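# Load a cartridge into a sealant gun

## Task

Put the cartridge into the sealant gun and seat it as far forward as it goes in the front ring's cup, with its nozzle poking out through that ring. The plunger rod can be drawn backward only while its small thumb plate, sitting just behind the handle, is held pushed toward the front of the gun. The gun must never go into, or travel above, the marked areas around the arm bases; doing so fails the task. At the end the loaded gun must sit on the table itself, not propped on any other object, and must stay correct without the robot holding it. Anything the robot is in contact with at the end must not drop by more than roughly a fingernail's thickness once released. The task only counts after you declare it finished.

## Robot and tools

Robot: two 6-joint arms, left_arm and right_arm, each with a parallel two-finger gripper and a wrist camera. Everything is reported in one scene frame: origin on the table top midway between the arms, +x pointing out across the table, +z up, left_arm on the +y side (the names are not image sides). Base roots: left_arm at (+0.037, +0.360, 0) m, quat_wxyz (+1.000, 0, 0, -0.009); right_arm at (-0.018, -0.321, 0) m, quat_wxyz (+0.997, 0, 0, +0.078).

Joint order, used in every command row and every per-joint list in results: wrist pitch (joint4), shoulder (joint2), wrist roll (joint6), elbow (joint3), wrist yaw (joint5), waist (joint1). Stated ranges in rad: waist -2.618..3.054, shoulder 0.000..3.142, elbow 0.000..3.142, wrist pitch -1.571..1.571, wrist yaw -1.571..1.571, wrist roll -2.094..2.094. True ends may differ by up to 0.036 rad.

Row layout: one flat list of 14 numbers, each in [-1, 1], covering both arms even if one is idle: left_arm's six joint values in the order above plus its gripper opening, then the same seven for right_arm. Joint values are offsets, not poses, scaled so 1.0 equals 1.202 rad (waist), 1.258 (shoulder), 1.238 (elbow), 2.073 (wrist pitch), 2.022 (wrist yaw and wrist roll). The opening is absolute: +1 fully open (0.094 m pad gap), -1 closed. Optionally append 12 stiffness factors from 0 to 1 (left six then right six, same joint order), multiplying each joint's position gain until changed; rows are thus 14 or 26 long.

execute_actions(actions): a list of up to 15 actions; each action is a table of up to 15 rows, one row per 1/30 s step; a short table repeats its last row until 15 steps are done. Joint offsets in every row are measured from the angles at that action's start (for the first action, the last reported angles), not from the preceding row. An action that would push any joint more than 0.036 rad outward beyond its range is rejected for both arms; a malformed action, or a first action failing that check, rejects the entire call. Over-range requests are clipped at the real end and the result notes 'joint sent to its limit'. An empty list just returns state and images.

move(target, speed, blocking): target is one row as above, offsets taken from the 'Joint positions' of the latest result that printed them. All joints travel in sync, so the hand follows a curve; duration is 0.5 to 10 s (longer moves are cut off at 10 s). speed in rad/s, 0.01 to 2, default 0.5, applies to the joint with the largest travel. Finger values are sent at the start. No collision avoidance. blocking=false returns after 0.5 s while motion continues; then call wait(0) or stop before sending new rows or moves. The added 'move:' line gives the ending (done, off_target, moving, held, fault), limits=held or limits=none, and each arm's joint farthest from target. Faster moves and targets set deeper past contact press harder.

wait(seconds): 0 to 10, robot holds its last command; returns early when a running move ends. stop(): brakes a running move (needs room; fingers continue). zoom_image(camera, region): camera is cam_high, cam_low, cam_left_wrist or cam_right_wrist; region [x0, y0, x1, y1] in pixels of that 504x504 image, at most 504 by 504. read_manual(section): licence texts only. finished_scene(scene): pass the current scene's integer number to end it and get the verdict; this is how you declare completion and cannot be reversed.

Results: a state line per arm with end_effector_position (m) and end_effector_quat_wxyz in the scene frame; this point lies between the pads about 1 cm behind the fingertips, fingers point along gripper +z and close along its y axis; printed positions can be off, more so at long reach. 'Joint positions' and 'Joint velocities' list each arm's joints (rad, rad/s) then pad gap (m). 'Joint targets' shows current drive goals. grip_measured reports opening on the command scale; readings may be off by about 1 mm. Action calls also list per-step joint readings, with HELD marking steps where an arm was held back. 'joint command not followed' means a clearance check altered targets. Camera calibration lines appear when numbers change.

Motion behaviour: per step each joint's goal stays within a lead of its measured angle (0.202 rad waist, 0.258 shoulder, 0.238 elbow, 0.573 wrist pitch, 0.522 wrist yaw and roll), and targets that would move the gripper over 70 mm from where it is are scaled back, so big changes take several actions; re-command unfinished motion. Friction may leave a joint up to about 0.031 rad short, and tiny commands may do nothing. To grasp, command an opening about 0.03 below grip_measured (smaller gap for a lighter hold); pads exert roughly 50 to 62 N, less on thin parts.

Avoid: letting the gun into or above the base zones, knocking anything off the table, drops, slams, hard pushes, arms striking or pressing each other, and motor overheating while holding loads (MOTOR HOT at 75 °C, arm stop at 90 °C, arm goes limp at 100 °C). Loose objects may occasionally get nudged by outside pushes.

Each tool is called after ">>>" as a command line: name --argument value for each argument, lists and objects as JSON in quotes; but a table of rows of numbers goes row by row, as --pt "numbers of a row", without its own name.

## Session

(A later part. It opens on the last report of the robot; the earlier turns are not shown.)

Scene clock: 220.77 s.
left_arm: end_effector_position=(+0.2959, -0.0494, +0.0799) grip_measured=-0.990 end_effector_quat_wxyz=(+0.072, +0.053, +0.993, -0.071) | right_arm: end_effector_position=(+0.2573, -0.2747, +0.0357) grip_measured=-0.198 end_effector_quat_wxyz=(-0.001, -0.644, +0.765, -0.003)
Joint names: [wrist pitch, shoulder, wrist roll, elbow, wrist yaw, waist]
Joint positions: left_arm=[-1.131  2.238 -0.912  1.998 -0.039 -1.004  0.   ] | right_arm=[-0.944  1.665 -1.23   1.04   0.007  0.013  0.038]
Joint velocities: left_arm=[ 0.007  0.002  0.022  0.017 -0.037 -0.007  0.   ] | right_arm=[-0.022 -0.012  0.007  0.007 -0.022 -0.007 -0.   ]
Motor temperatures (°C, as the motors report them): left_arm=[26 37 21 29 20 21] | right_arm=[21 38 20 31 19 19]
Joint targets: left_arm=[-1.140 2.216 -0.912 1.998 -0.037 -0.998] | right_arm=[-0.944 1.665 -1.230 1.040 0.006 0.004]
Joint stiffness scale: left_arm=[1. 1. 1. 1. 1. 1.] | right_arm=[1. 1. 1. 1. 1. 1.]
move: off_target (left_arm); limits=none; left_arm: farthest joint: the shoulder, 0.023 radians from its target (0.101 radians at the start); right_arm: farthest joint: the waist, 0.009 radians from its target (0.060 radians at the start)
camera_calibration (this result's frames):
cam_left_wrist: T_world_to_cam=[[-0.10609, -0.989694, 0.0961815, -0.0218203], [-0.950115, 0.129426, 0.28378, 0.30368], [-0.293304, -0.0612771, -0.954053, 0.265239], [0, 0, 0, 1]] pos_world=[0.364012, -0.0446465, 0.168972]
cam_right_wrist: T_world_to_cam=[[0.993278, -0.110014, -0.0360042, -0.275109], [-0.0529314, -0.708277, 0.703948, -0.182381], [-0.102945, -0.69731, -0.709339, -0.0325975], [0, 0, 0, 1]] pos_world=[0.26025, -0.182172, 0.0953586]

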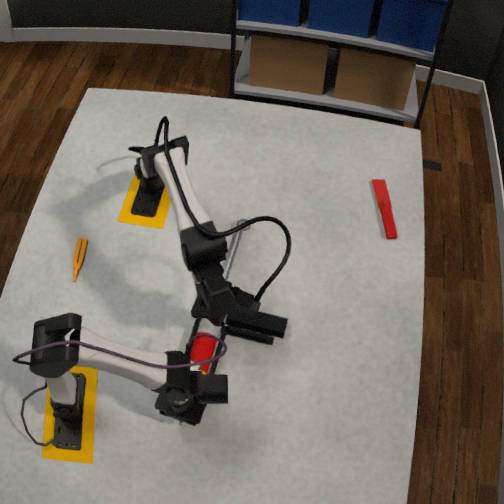

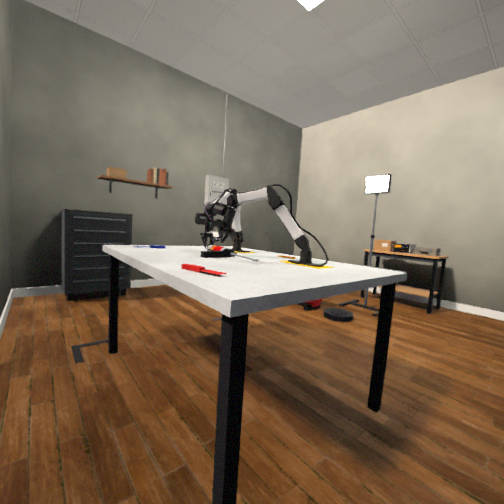

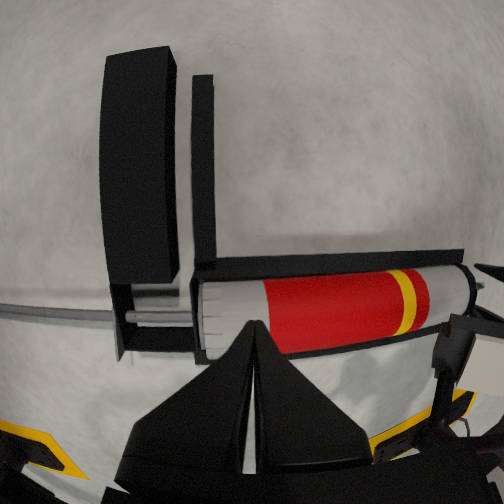

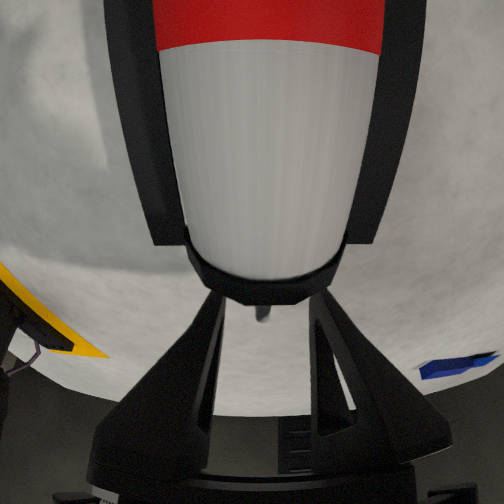

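>>> move --target '[0,-0.1,0,0,0,0.1,-1,0.018,0,-0.015,-0.04,0,0,-0.2]' --speed 0.15

>>> execute_actions --actions '[[[0,0,0,0,0,0,-1,0,0,0,0,0,0,-0.6]],[[0,0,0,0,0,0,-1,0,0,0,0,0,0,-0.85]],[[0,0,0,0,0,0,-1,0,0,0,0,0,0,-0.85]]]'

Scene clock: 222.63 s.
left_arm: end_effector_position=(+0.3419, -0.0176, +0.1279) grip_measured=-0.990 end_effector_quat_wxyz=(+0.108, -0.005, +0.988, -0.107) | right_arm: end_effector_position=(+0.2527, -0.2755, +0.0285) grip_measured=-0.198 end_effector_quat_wxyz=(-0.004, -0.653, +0.757, -0.002)
Joint names: [wrist pitch, shoulder, wrist roll, elbow, wrist yaw, waist]
Joint positions: left_arm=[-1.131  2.135 -0.912  1.998 -0.039 -0.889  0.   ] | right_arm=[-0.919  1.665 -1.254  1.009  0.007  0.013  0.038]
Joint velocities: left_arm=[ 0.007  0.002 -0.037 -0.022 -0.022 -0.012  0.001] | right_arm=[ 0.022 -0.002  0.022  0.007 -0.007 -0.012 -0.001]
Motor temperatures (°C, as the motors report them): left_arm=[26 38 21 29 20 21] | right_arm=[21 38 20 31 19 19]
Joint targets: left_arm=[-1.131 2.113 -0.912 1.998 -0.039 -0.884] | right_arm=[-0.907 1.665 -1.260 0.990 0.007 0.013]
Joint stiffness scale: left_arm=[1. 1. 1. 1. 1. 1.] | right_arm=[1. 1. 1. 1. 1. 1.]
move: off_target (left_arm); limits=none; left_arm: farthest joint: the shoulder, 0.023 radians from its target (0.126 radians at the start); right_arm: farthest joint: the elbow, 0.019 radians from its target (0.050 radians at the start)
camera_calibration (this result's frames):
cam_left_wrist: T_world_to_cam=[[0.0000835697, -0.984248, 0.176795, -0.0365843], [-0.974711, 0.0394281, 0.219963, 0.344695], [-0.223469, -0.172343, -0.959354, 0.301406], [0, 0, 0, 1]] pos_world=[0.403336, 0.00234635, 0.219802]
cam_right_wrist: T_world_to_cam=[[0.995378, -0.08616, -0.0424227, -0.264694], [-0.0312826, -0.708518, 0.704999, -0.183695], [-0.0908, -0.700413, -0.707939, -0.0426686], [0, 0, 0, 1]] pos_world=[0.25385, -0.182843, 0.0880692]

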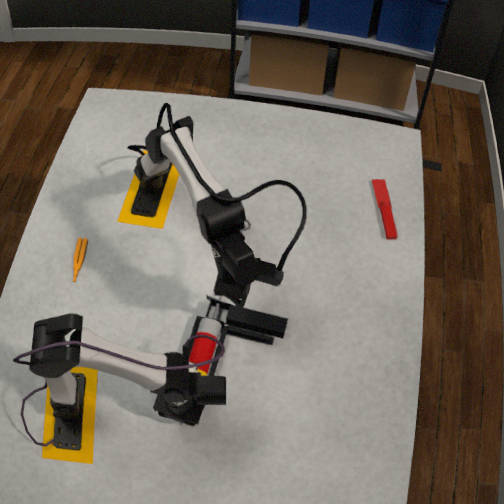

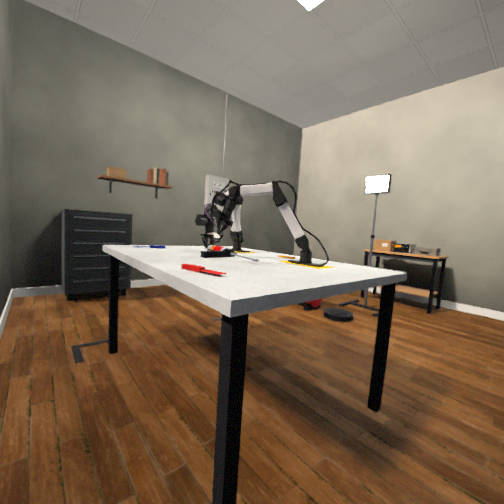

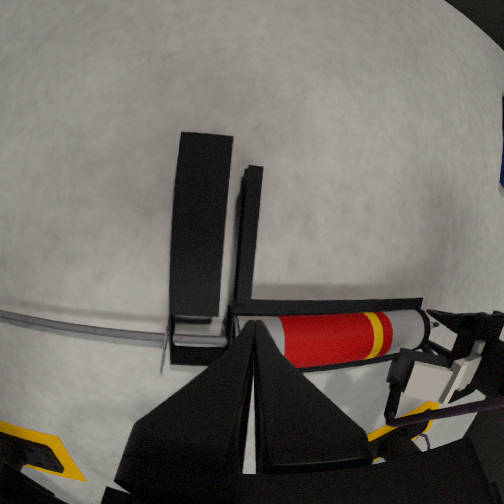

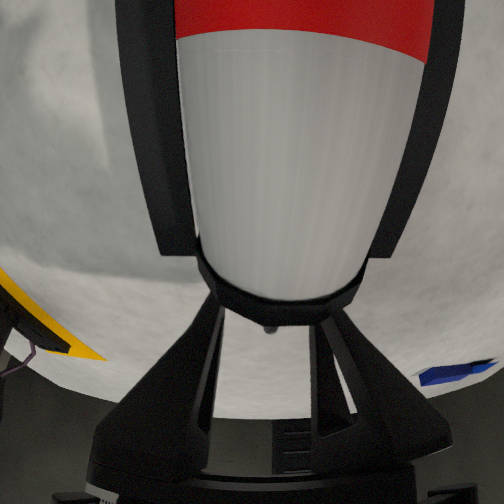

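Scene clock: 224.13 s.
left_arm: end_effector_position=(+0.3419, -0.0176, +0.1279) grip_measured=-0.990 end_effector_quat_wxyz=(+0.108, -0.005, +0.988, -0.107) | right_arm: end_effector_position=(+0.2529, -0.2755, +0.0285) grip_measured=-0.823 end_effector_quat_wxyz=(-0.003, -0.656, +0.754, -0.002)
Joint names: [wrist pitch, shoulder, wrist roll, elbow, wrist yaw, waist]
Joint positions: left_arm=[-1.131  2.135 -0.912  1.998 -0.039 -0.889  0.   ] | right_arm=[-0.919  1.665 -1.262  1.009  0.007  0.013  0.008]
Joint velocities: left_arm=[ 0.037  0.002  0.007 -0.002  0.022 -0.002 -0.001] | right_arm=[ 0.022 -0.007 -0.037  0.002  0.022 -0.012 -0.   ]
Motor temperatures (°C, as the motors report them): left_arm=[26 38 21 29 20 21] | right_arm=[21 38 20 31 19 19]
Joint targets: left_arm=[-1.131 2.135 -0.912 1.998 -0.039 -0.889] | right_arm=[-0.919 1.665 -1.259 1.009 0.007 0.013]
Joint stiffness scale: left_arm=[1. 1. 1. 1. 1. 1.] | right_arm=[1. 1. 1. 1. 1. 1.]
Step readings (joint positions; steps 1 to 15: 1st action; 16 to 30: 2nd action; 31 to 45: 3rd action):
0: left_arm=[-1.131 2.135 -0.912 1.998 -0.039 -0.889] | right_arm=[-0.919 1.665 -1.254 1.009 0.007 0.013]
1: left_arm=[-1.131 2.135 -0.912 1.998 -0.039 -0.889] | right_arm=[-0.919 1.665 -1.254 1.009 0.007 0.013]
2: left_arm=[-1.131 2.135 -0.912 1.998 -0.039 -0.889] | right_arm=[-0.919 1.665 -1.254 1.009 0.007 0.013]
4: left_arm=[-1.131 2.135 -0.912 1.998 -0.039 -0.889] | right_arm=[-0.919 1.665 -1.254 1.009 0.007 0.013]
8: left_arm=[-1.131 2.135 -0.912 1.998 -0.039 -0.889] | right_arm=[-0.919 1.665 -1.254 1.009 0.007 0.013]
15: left_arm=[-1.131 2.135 -0.912 1.998 -0.039 -0.889] | right_arm=[-0.919 1.665 -1.254 1.009 0.007 0.013]
16: left_arm=[-1.131 2.135 -0.912 1.998 -0.039 -0.889] | right_arm=[-0.919 1.665 -1.254 1.009 0.007 0.013]
17: left_arm=[-1.131 2.135 -0.912 1.998 -0.039 -0.889] | right_arm=[-0.918 1.665 -1.254 1.009 0.007 0.013]
19: left_arm=[-1.131 2.135 -0.912 1.998 -0.039 -0.889] | right_arm=[-0.919 1.665 -1.257 1.009 0.007 0.013]
23: left_arm=[-1.131 2.135 -0.912 1.998 -0.039 -0.889] | right_arm=[-0.919 1.665 -1.258 1.009 0.007 0.013]
30: left_arm=[-1.131 2.135 -0.912 1.998 -0.039 -0.889] | right_arm=[-0.919 1.665 -1.259 1.009 0.007 0.013]
31: left_arm=[-1.131 2.135 -0.912 1.998 -0.039 -0.889] | right_arm=[-0.919 1.665 -1.260 1.009 0.007 0.013]
32: left_arm=[-1.131 2.135 -0.912 1.998 -0.039 -0.889] | right_arm=[-0.919 1.665 -1.261 1.009 0.007 0.013]
34: left_arm=[-1.131 2.135 -0.912 1.998 -0.039 -0.889] | right_arm=[-0.919 1.665 -1.261 1.009 0.007 0.013]
38: left_arm=[-1.131 2.135 -0.912 1.998 -0.039 -0.889] | right_arm=[-0.919 1.665 -1.262 1.009 0.007 0.013]
45: Joint positions above
camera_calibration (this result's frames):
cam_left_wrist: T_world_to_cam=[[0.0000835697, -0.984248, 0.176795, -0.0365843], [-0.974711, 0.0394281, 0.219963, 0.344695], [-0.223469, -0.172343, -0.959354, 0.301406], [0, 0, 0, 1]] pos_world=[0.403336, 0.00234635, 0.219802]
cam_right_wrist: T_world_to_cam=[[0.996095, -0.0777971, -0.0417503, -0.262772], [-0.0258201, -0.708867, 0.704869, -0.185141], [-0.0844322, -0.701039, -0.708107, -0.0444083], [0, 0, 0, 1]] pos_world=[0.253216, -0.182815, 0.0880832]

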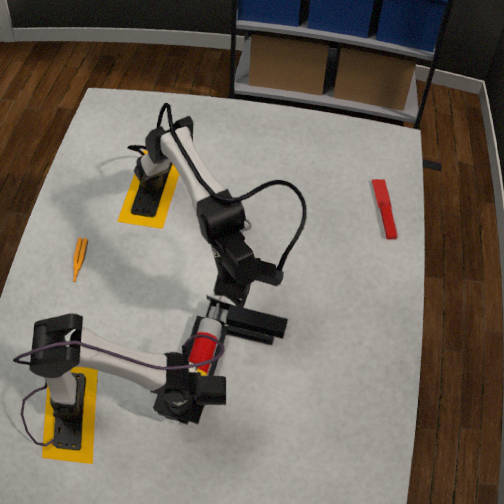

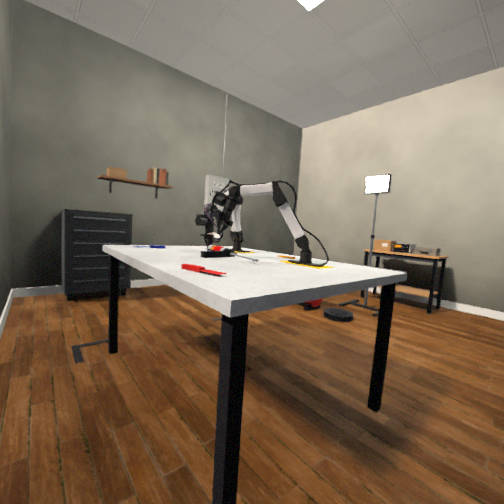

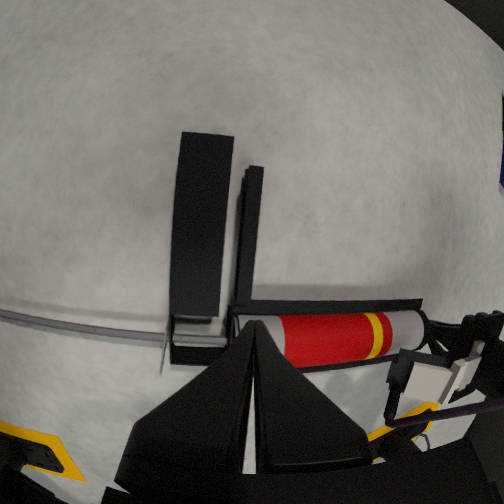

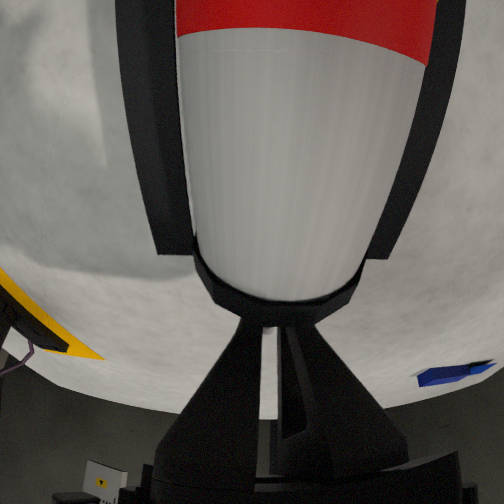

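>>> move --target '[0,0,0,0,0,0,-1,-0.01,0,-0.025,0,0.01,-0.05,-0.86]' --speed 0.05

>>> execute_actions --actions '[[[0,0,0,0,0,0,-1,0,0,0,0,0,0,-0.2]]]'

>>> move --target '[0,0,0,0,0,0,-1,-0.1,-0.04,0,0.14,0,-0.02,-0.2]' --speed 0.3

Scene clock: 227.93 s.
left_arm: end_effector_position=(+0.3419, -0.0176, +0.1279) grip_measured=-0.990 end_effector_quat_wxyz=(+0.108, -0.005, +0.988, -0.107) | right_arm: end_effector_position=(+0.2535, -0.2840, +0.0285) grip_measured=-0.823 end_effector_quat_wxyz=(-0.000, -0.659, +0.752, +0.006)
Joint names: [wrist pitch, shoulder, wrist roll, elbow, wrist yaw, waist]
Joint positions: left_arm=[-1.131  2.135 -0.912  1.998 -0.039 -0.889  0.   ] | right_arm=[-0.922  1.665 -1.31   1.009 -0.009 -0.028  0.008]
Joint velocities: left_arm=[-0.037 -0.007  0.022 -0.017 -0.007  0.007  0.   ] | right_arm=[-0.037  0.002 -0.095  0.012 -0.022 -0.017 -0.001]
Motor temperatures (°C, as the motors report them): left_arm=[26 38 21 29 20 21] | right_arm=[21 38 20 31 19 19]
Joint targets: left_arm=[-1.131 2.135 -0.912 1.998 -0.039 -0.889] | right_arm=[-0.940 1.665 -1.312 1.009 0.027 -0.047]
Joint stiffness scale: left_arm=[1. 1. 1. 1. 1. 1.] | right_arm=[1. 1. 1. 1. 1. 1.]
move: off_target (right_arm); limits=none; left_arm: farthest joint: the waist, 0.000 radians from its target (0.000 radians at the start); right_arm: farthest joint: the wrist yaw, 0.036 radians from its target (0.020 radians at the start)
camera_calibration (this result's frames):
cam_left_wrist: T_world_to_cam=[[0.0000835697, -0.984248, 0.176795, -0.0365843], [-0.974711, 0.0394281, 0.219963, 0.344695], [-0.223469, -0.172343, -0.959354, 0.301406], [0, 0, 0, 1]] pos_world=[0.403336, 0.00234635, 0.219802]
cam_right_wrist: T_world_to_cam=[[0.996354, -0.0703374, -0.0482831, -0.261735], [-0.0172035, -0.719957, 0.693806, -0.19622], [-0.0835623, -0.690446, -0.718542, -0.0472748], [0, 0, 0, 1]] pos_world=[0.253455, -0.19232, 0.0895319]

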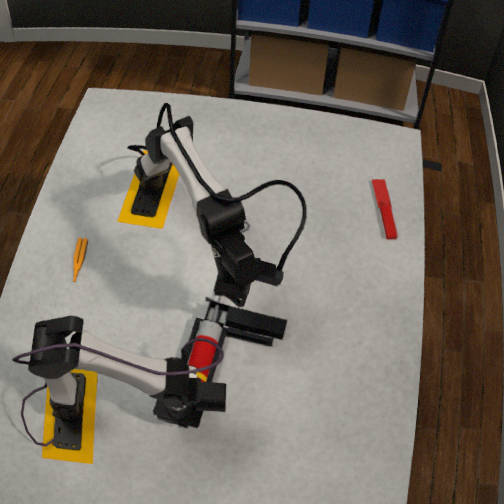

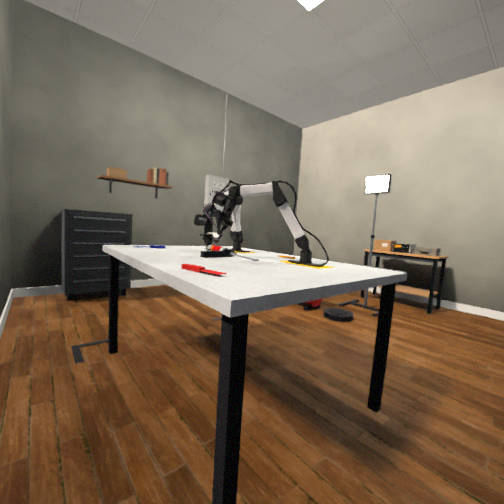

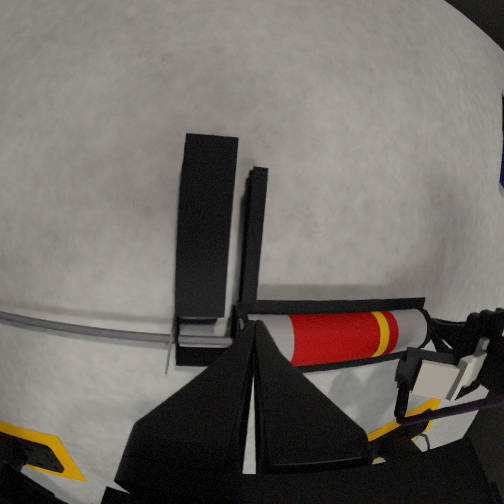

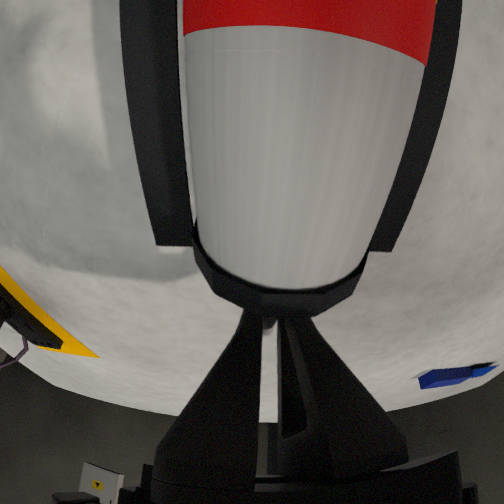

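Scene clock: 228.43 s.
left_arm: end_effector_position=(+0.3419, -0.0176, +0.1279) grip_measured=-0.990 end_effector_quat_wxyz=(+0.108, -0.005, +0.988, -0.107) | right_arm: end_effector_position=(+0.2534, -0.2838, +0.0285) grip_measured=-0.202 end_effector_quat_wxyz=(-0.000, -0.659, +0.752, +0.006)
Joint names: [wrist pitch, shoulder, wrist roll, elbow, wrist yaw, waist]
Joint positions: left_arm=[-1.131  2.135 -0.912  1.998 -0.039 -0.889  0.   ] | right_arm=[-0.922  1.665 -1.31   1.009 -0.01  -0.028  0.037]
Joint velocities: left_arm=[-0.051 -0.012  0.022 -0.017 -0.037  0.012 -0.001] | right_arm=[ 0.051  0.007 -0.022  0.002 -0.037 -0.022 -0.   ]
Motor temperatures (°C, as the motors report them): left_arm=[26 39 21 29 20 21] | right_arm=[21 38 20 31 19 19]
Joint targets: left_arm=[-1.131 2.135 -0.912 1.998 -0.039 -0.889] | right_arm=[-0.922 1.665 -1.310 1.009 -0.009 -0.028]
Joint stiffness scale: left_arm=[1. 1. 1. 1. 1. 1.] | right_arm=[1. 1. 1. 1. 1. 1.]
Step readings (joint positions):
0: left_arm=[-1.131 2.135 -0.912 1.998 -0.039 -0.889] | right_arm=[-0.922 1.665 -1.310 1.009 -0.009 -0.028]
1: left_arm=[-1.131 2.135 -0.912 1.998 -0.039 -0.889] | right_arm=[-0.922 1.665 -1.310 1.009 -0.010 -0.028]
2: left_arm=[-1.131 2.135 -0.912 1.998 -0.039 -0.889] | right_arm=[-0.922 1.665 -1.310 1.009 -0.010 -0.028]
4: left_arm=[-1.131 2.135 -0.912 1.998 -0.039 -0.889] | right_arm=[-0.922 1.665 -1.310 1.009 -0.010 -0.028]
8: left_arm=[-1.131 2.135 -0.912 1.998 -0.039 -0.889] | right_arm=[-0.922 1.665 -1.310 1.009 -0.010 -0.028]
15: Joint positions above
camera_calibration (this result's frames):
cam_left_wrist: T_world_to_cam=[[0.0000835697, -0.984248, 0.176795, -0.0365843], [-0.974711, 0.0394281, 0.219963, 0.344695], [-0.223469, -0.172343, -0.959354, 0.301406], [0, 0, 0, 1]] pos_world=[0.403336, 0.00234635, 0.219802]
cam_right_wrist: T_world_to_cam=[[0.996346, -0.0702904, -0.0485095, -0.261675], [-0.0171072, -0.720743, 0.692991, -0.196305], [-0.0836736, -0.689629, -0.719313, -0.0468589], [0, 0, 0, 1]] pos_world=[0.253439, -0.192194, 0.0896379]

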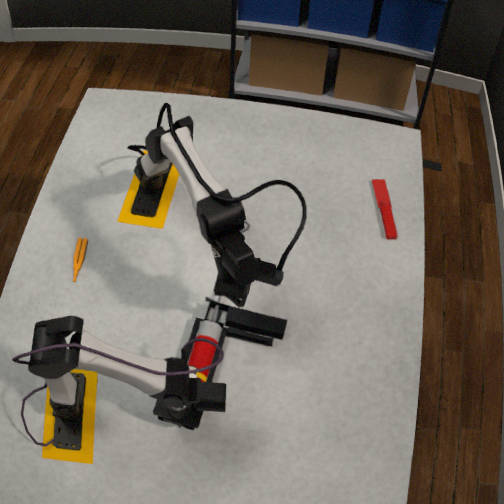

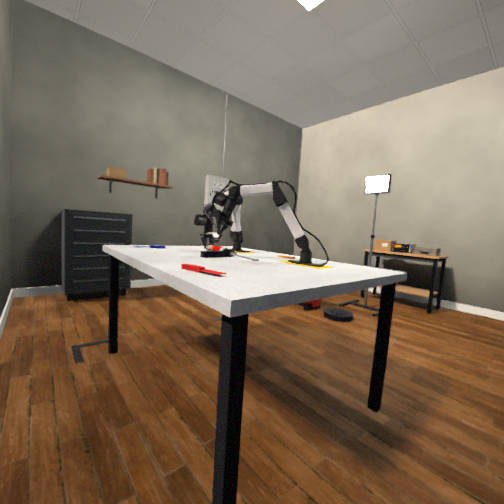

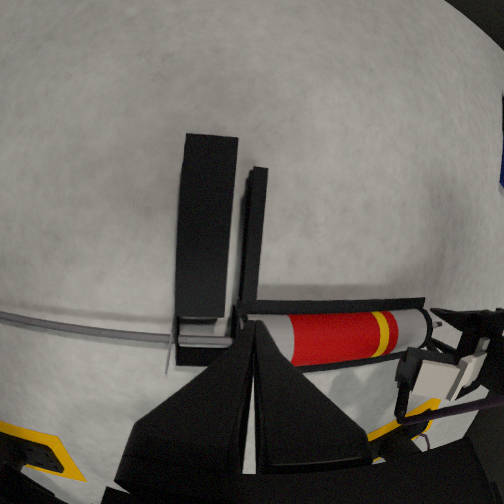

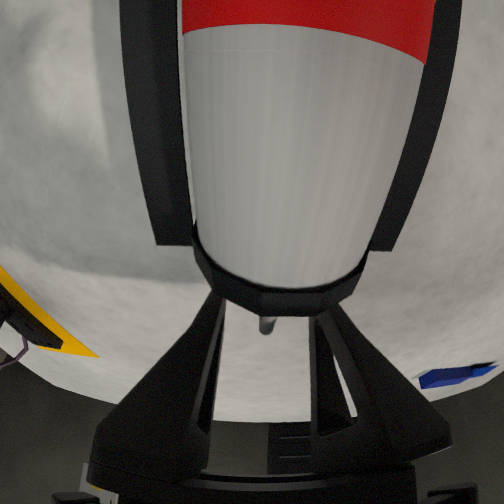

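Scene clock: 229.80 s.
left_arm: end_effector_position=(+0.3419, -0.0176, +0.1279) grip_measured=-0.990 end_effector_quat_wxyz=(+0.108, -0.005, +0.988, -0.107) | right_arm: end_effector_position=(+0.2602, -0.2868, +0.0770) grip_measured=-0.202 end_effector_quat_wxyz=(+0.002, -0.654, +0.757, +0.005)
Joint names: [wrist pitch, shoulder, wrist roll, elbow, wrist yaw, waist]
Joint positions: left_arm=[-1.131  2.135 -0.912  1.998 -0.039 -0.889  0.   ] | right_arm=[-1.115  1.625 -1.31   1.168 -0.01  -0.042  0.037]
Joint velocities: left_arm=[-0.037  0.002 -0.051 -0.022 -0.066 -0.007 -0.001] | right_arm=[-0.037 -0.017  0.007  0.002 -0.066  0.002 -0.   ]
Motor temperatures (°C, as the motors report them): left_arm=[26 39 21 29 20 21] | right_arm=[21 38 20 31 19 19]
Joint targets: left_arm=[-1.131 2.135 -0.912 1.998 -0.039 -0.889] | right_arm=[-1.129 1.615 -1.310 1.183 -0.010 -0.052]
Joint stiffness scale: left_arm=[1. 1. 1. 1. 1. 1.] | right_arm=[1. 1. 1. 1. 1. 1.]
move: done; limits=none; left_arm: farthest joint: the waist, 0.000 radians from its target (0.000 radians at the start); right_arm: farthest joint: the elbow, 0.014 radians from its target (0.173 radians at the start)
camera_calibration (this result's frames):
cam_left_wrist: T_world_to_cam=[[0.0000835697, -0.984248, 0.176795, -0.0365843], [-0.974711, 0.0394281, 0.219963, 0.344695], [-0.223469, -0.172343, -0.959354, 0.301406], [0, 0, 0, 1]] pos_world=[0.403336, 0.00234635, 0.219802]
cam_right_wrist: T_world_to_cam=[[0.995547, -0.0839362, -0.0429066, -0.27045], [-0.0309406, -0.720896, 0.692352, -0.228316], [-0.0890446, -0.687941, -0.720283, -0.0115557], [0, 0, 0, 1]] pos_world=[0.261153, -0.195243, 0.138148]

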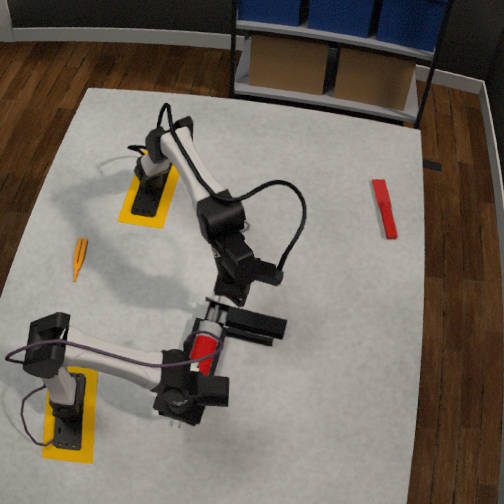

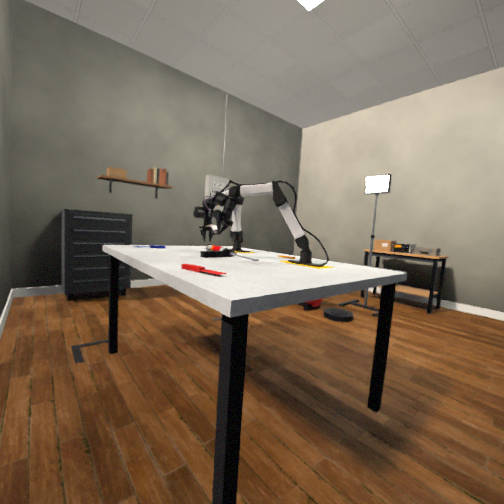

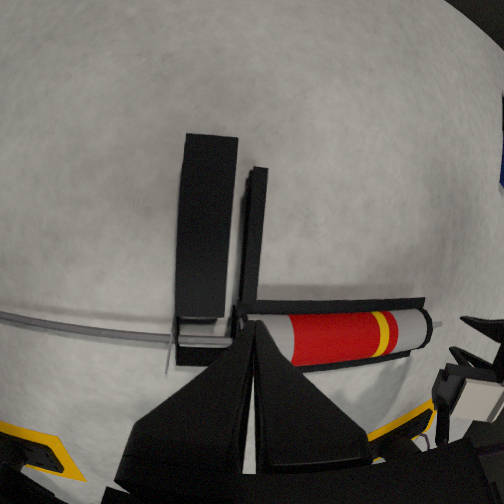

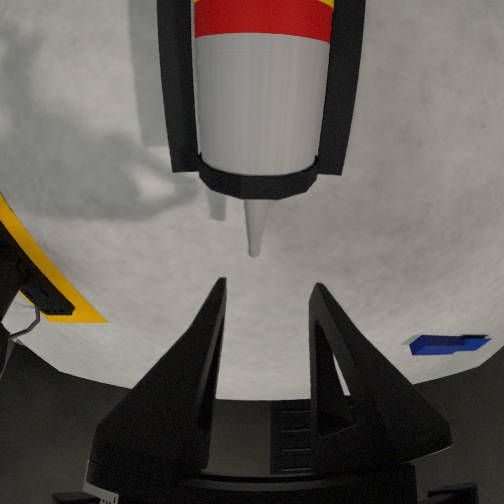

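>>> finished_scene --scene 1

The scene is finished: the task was done.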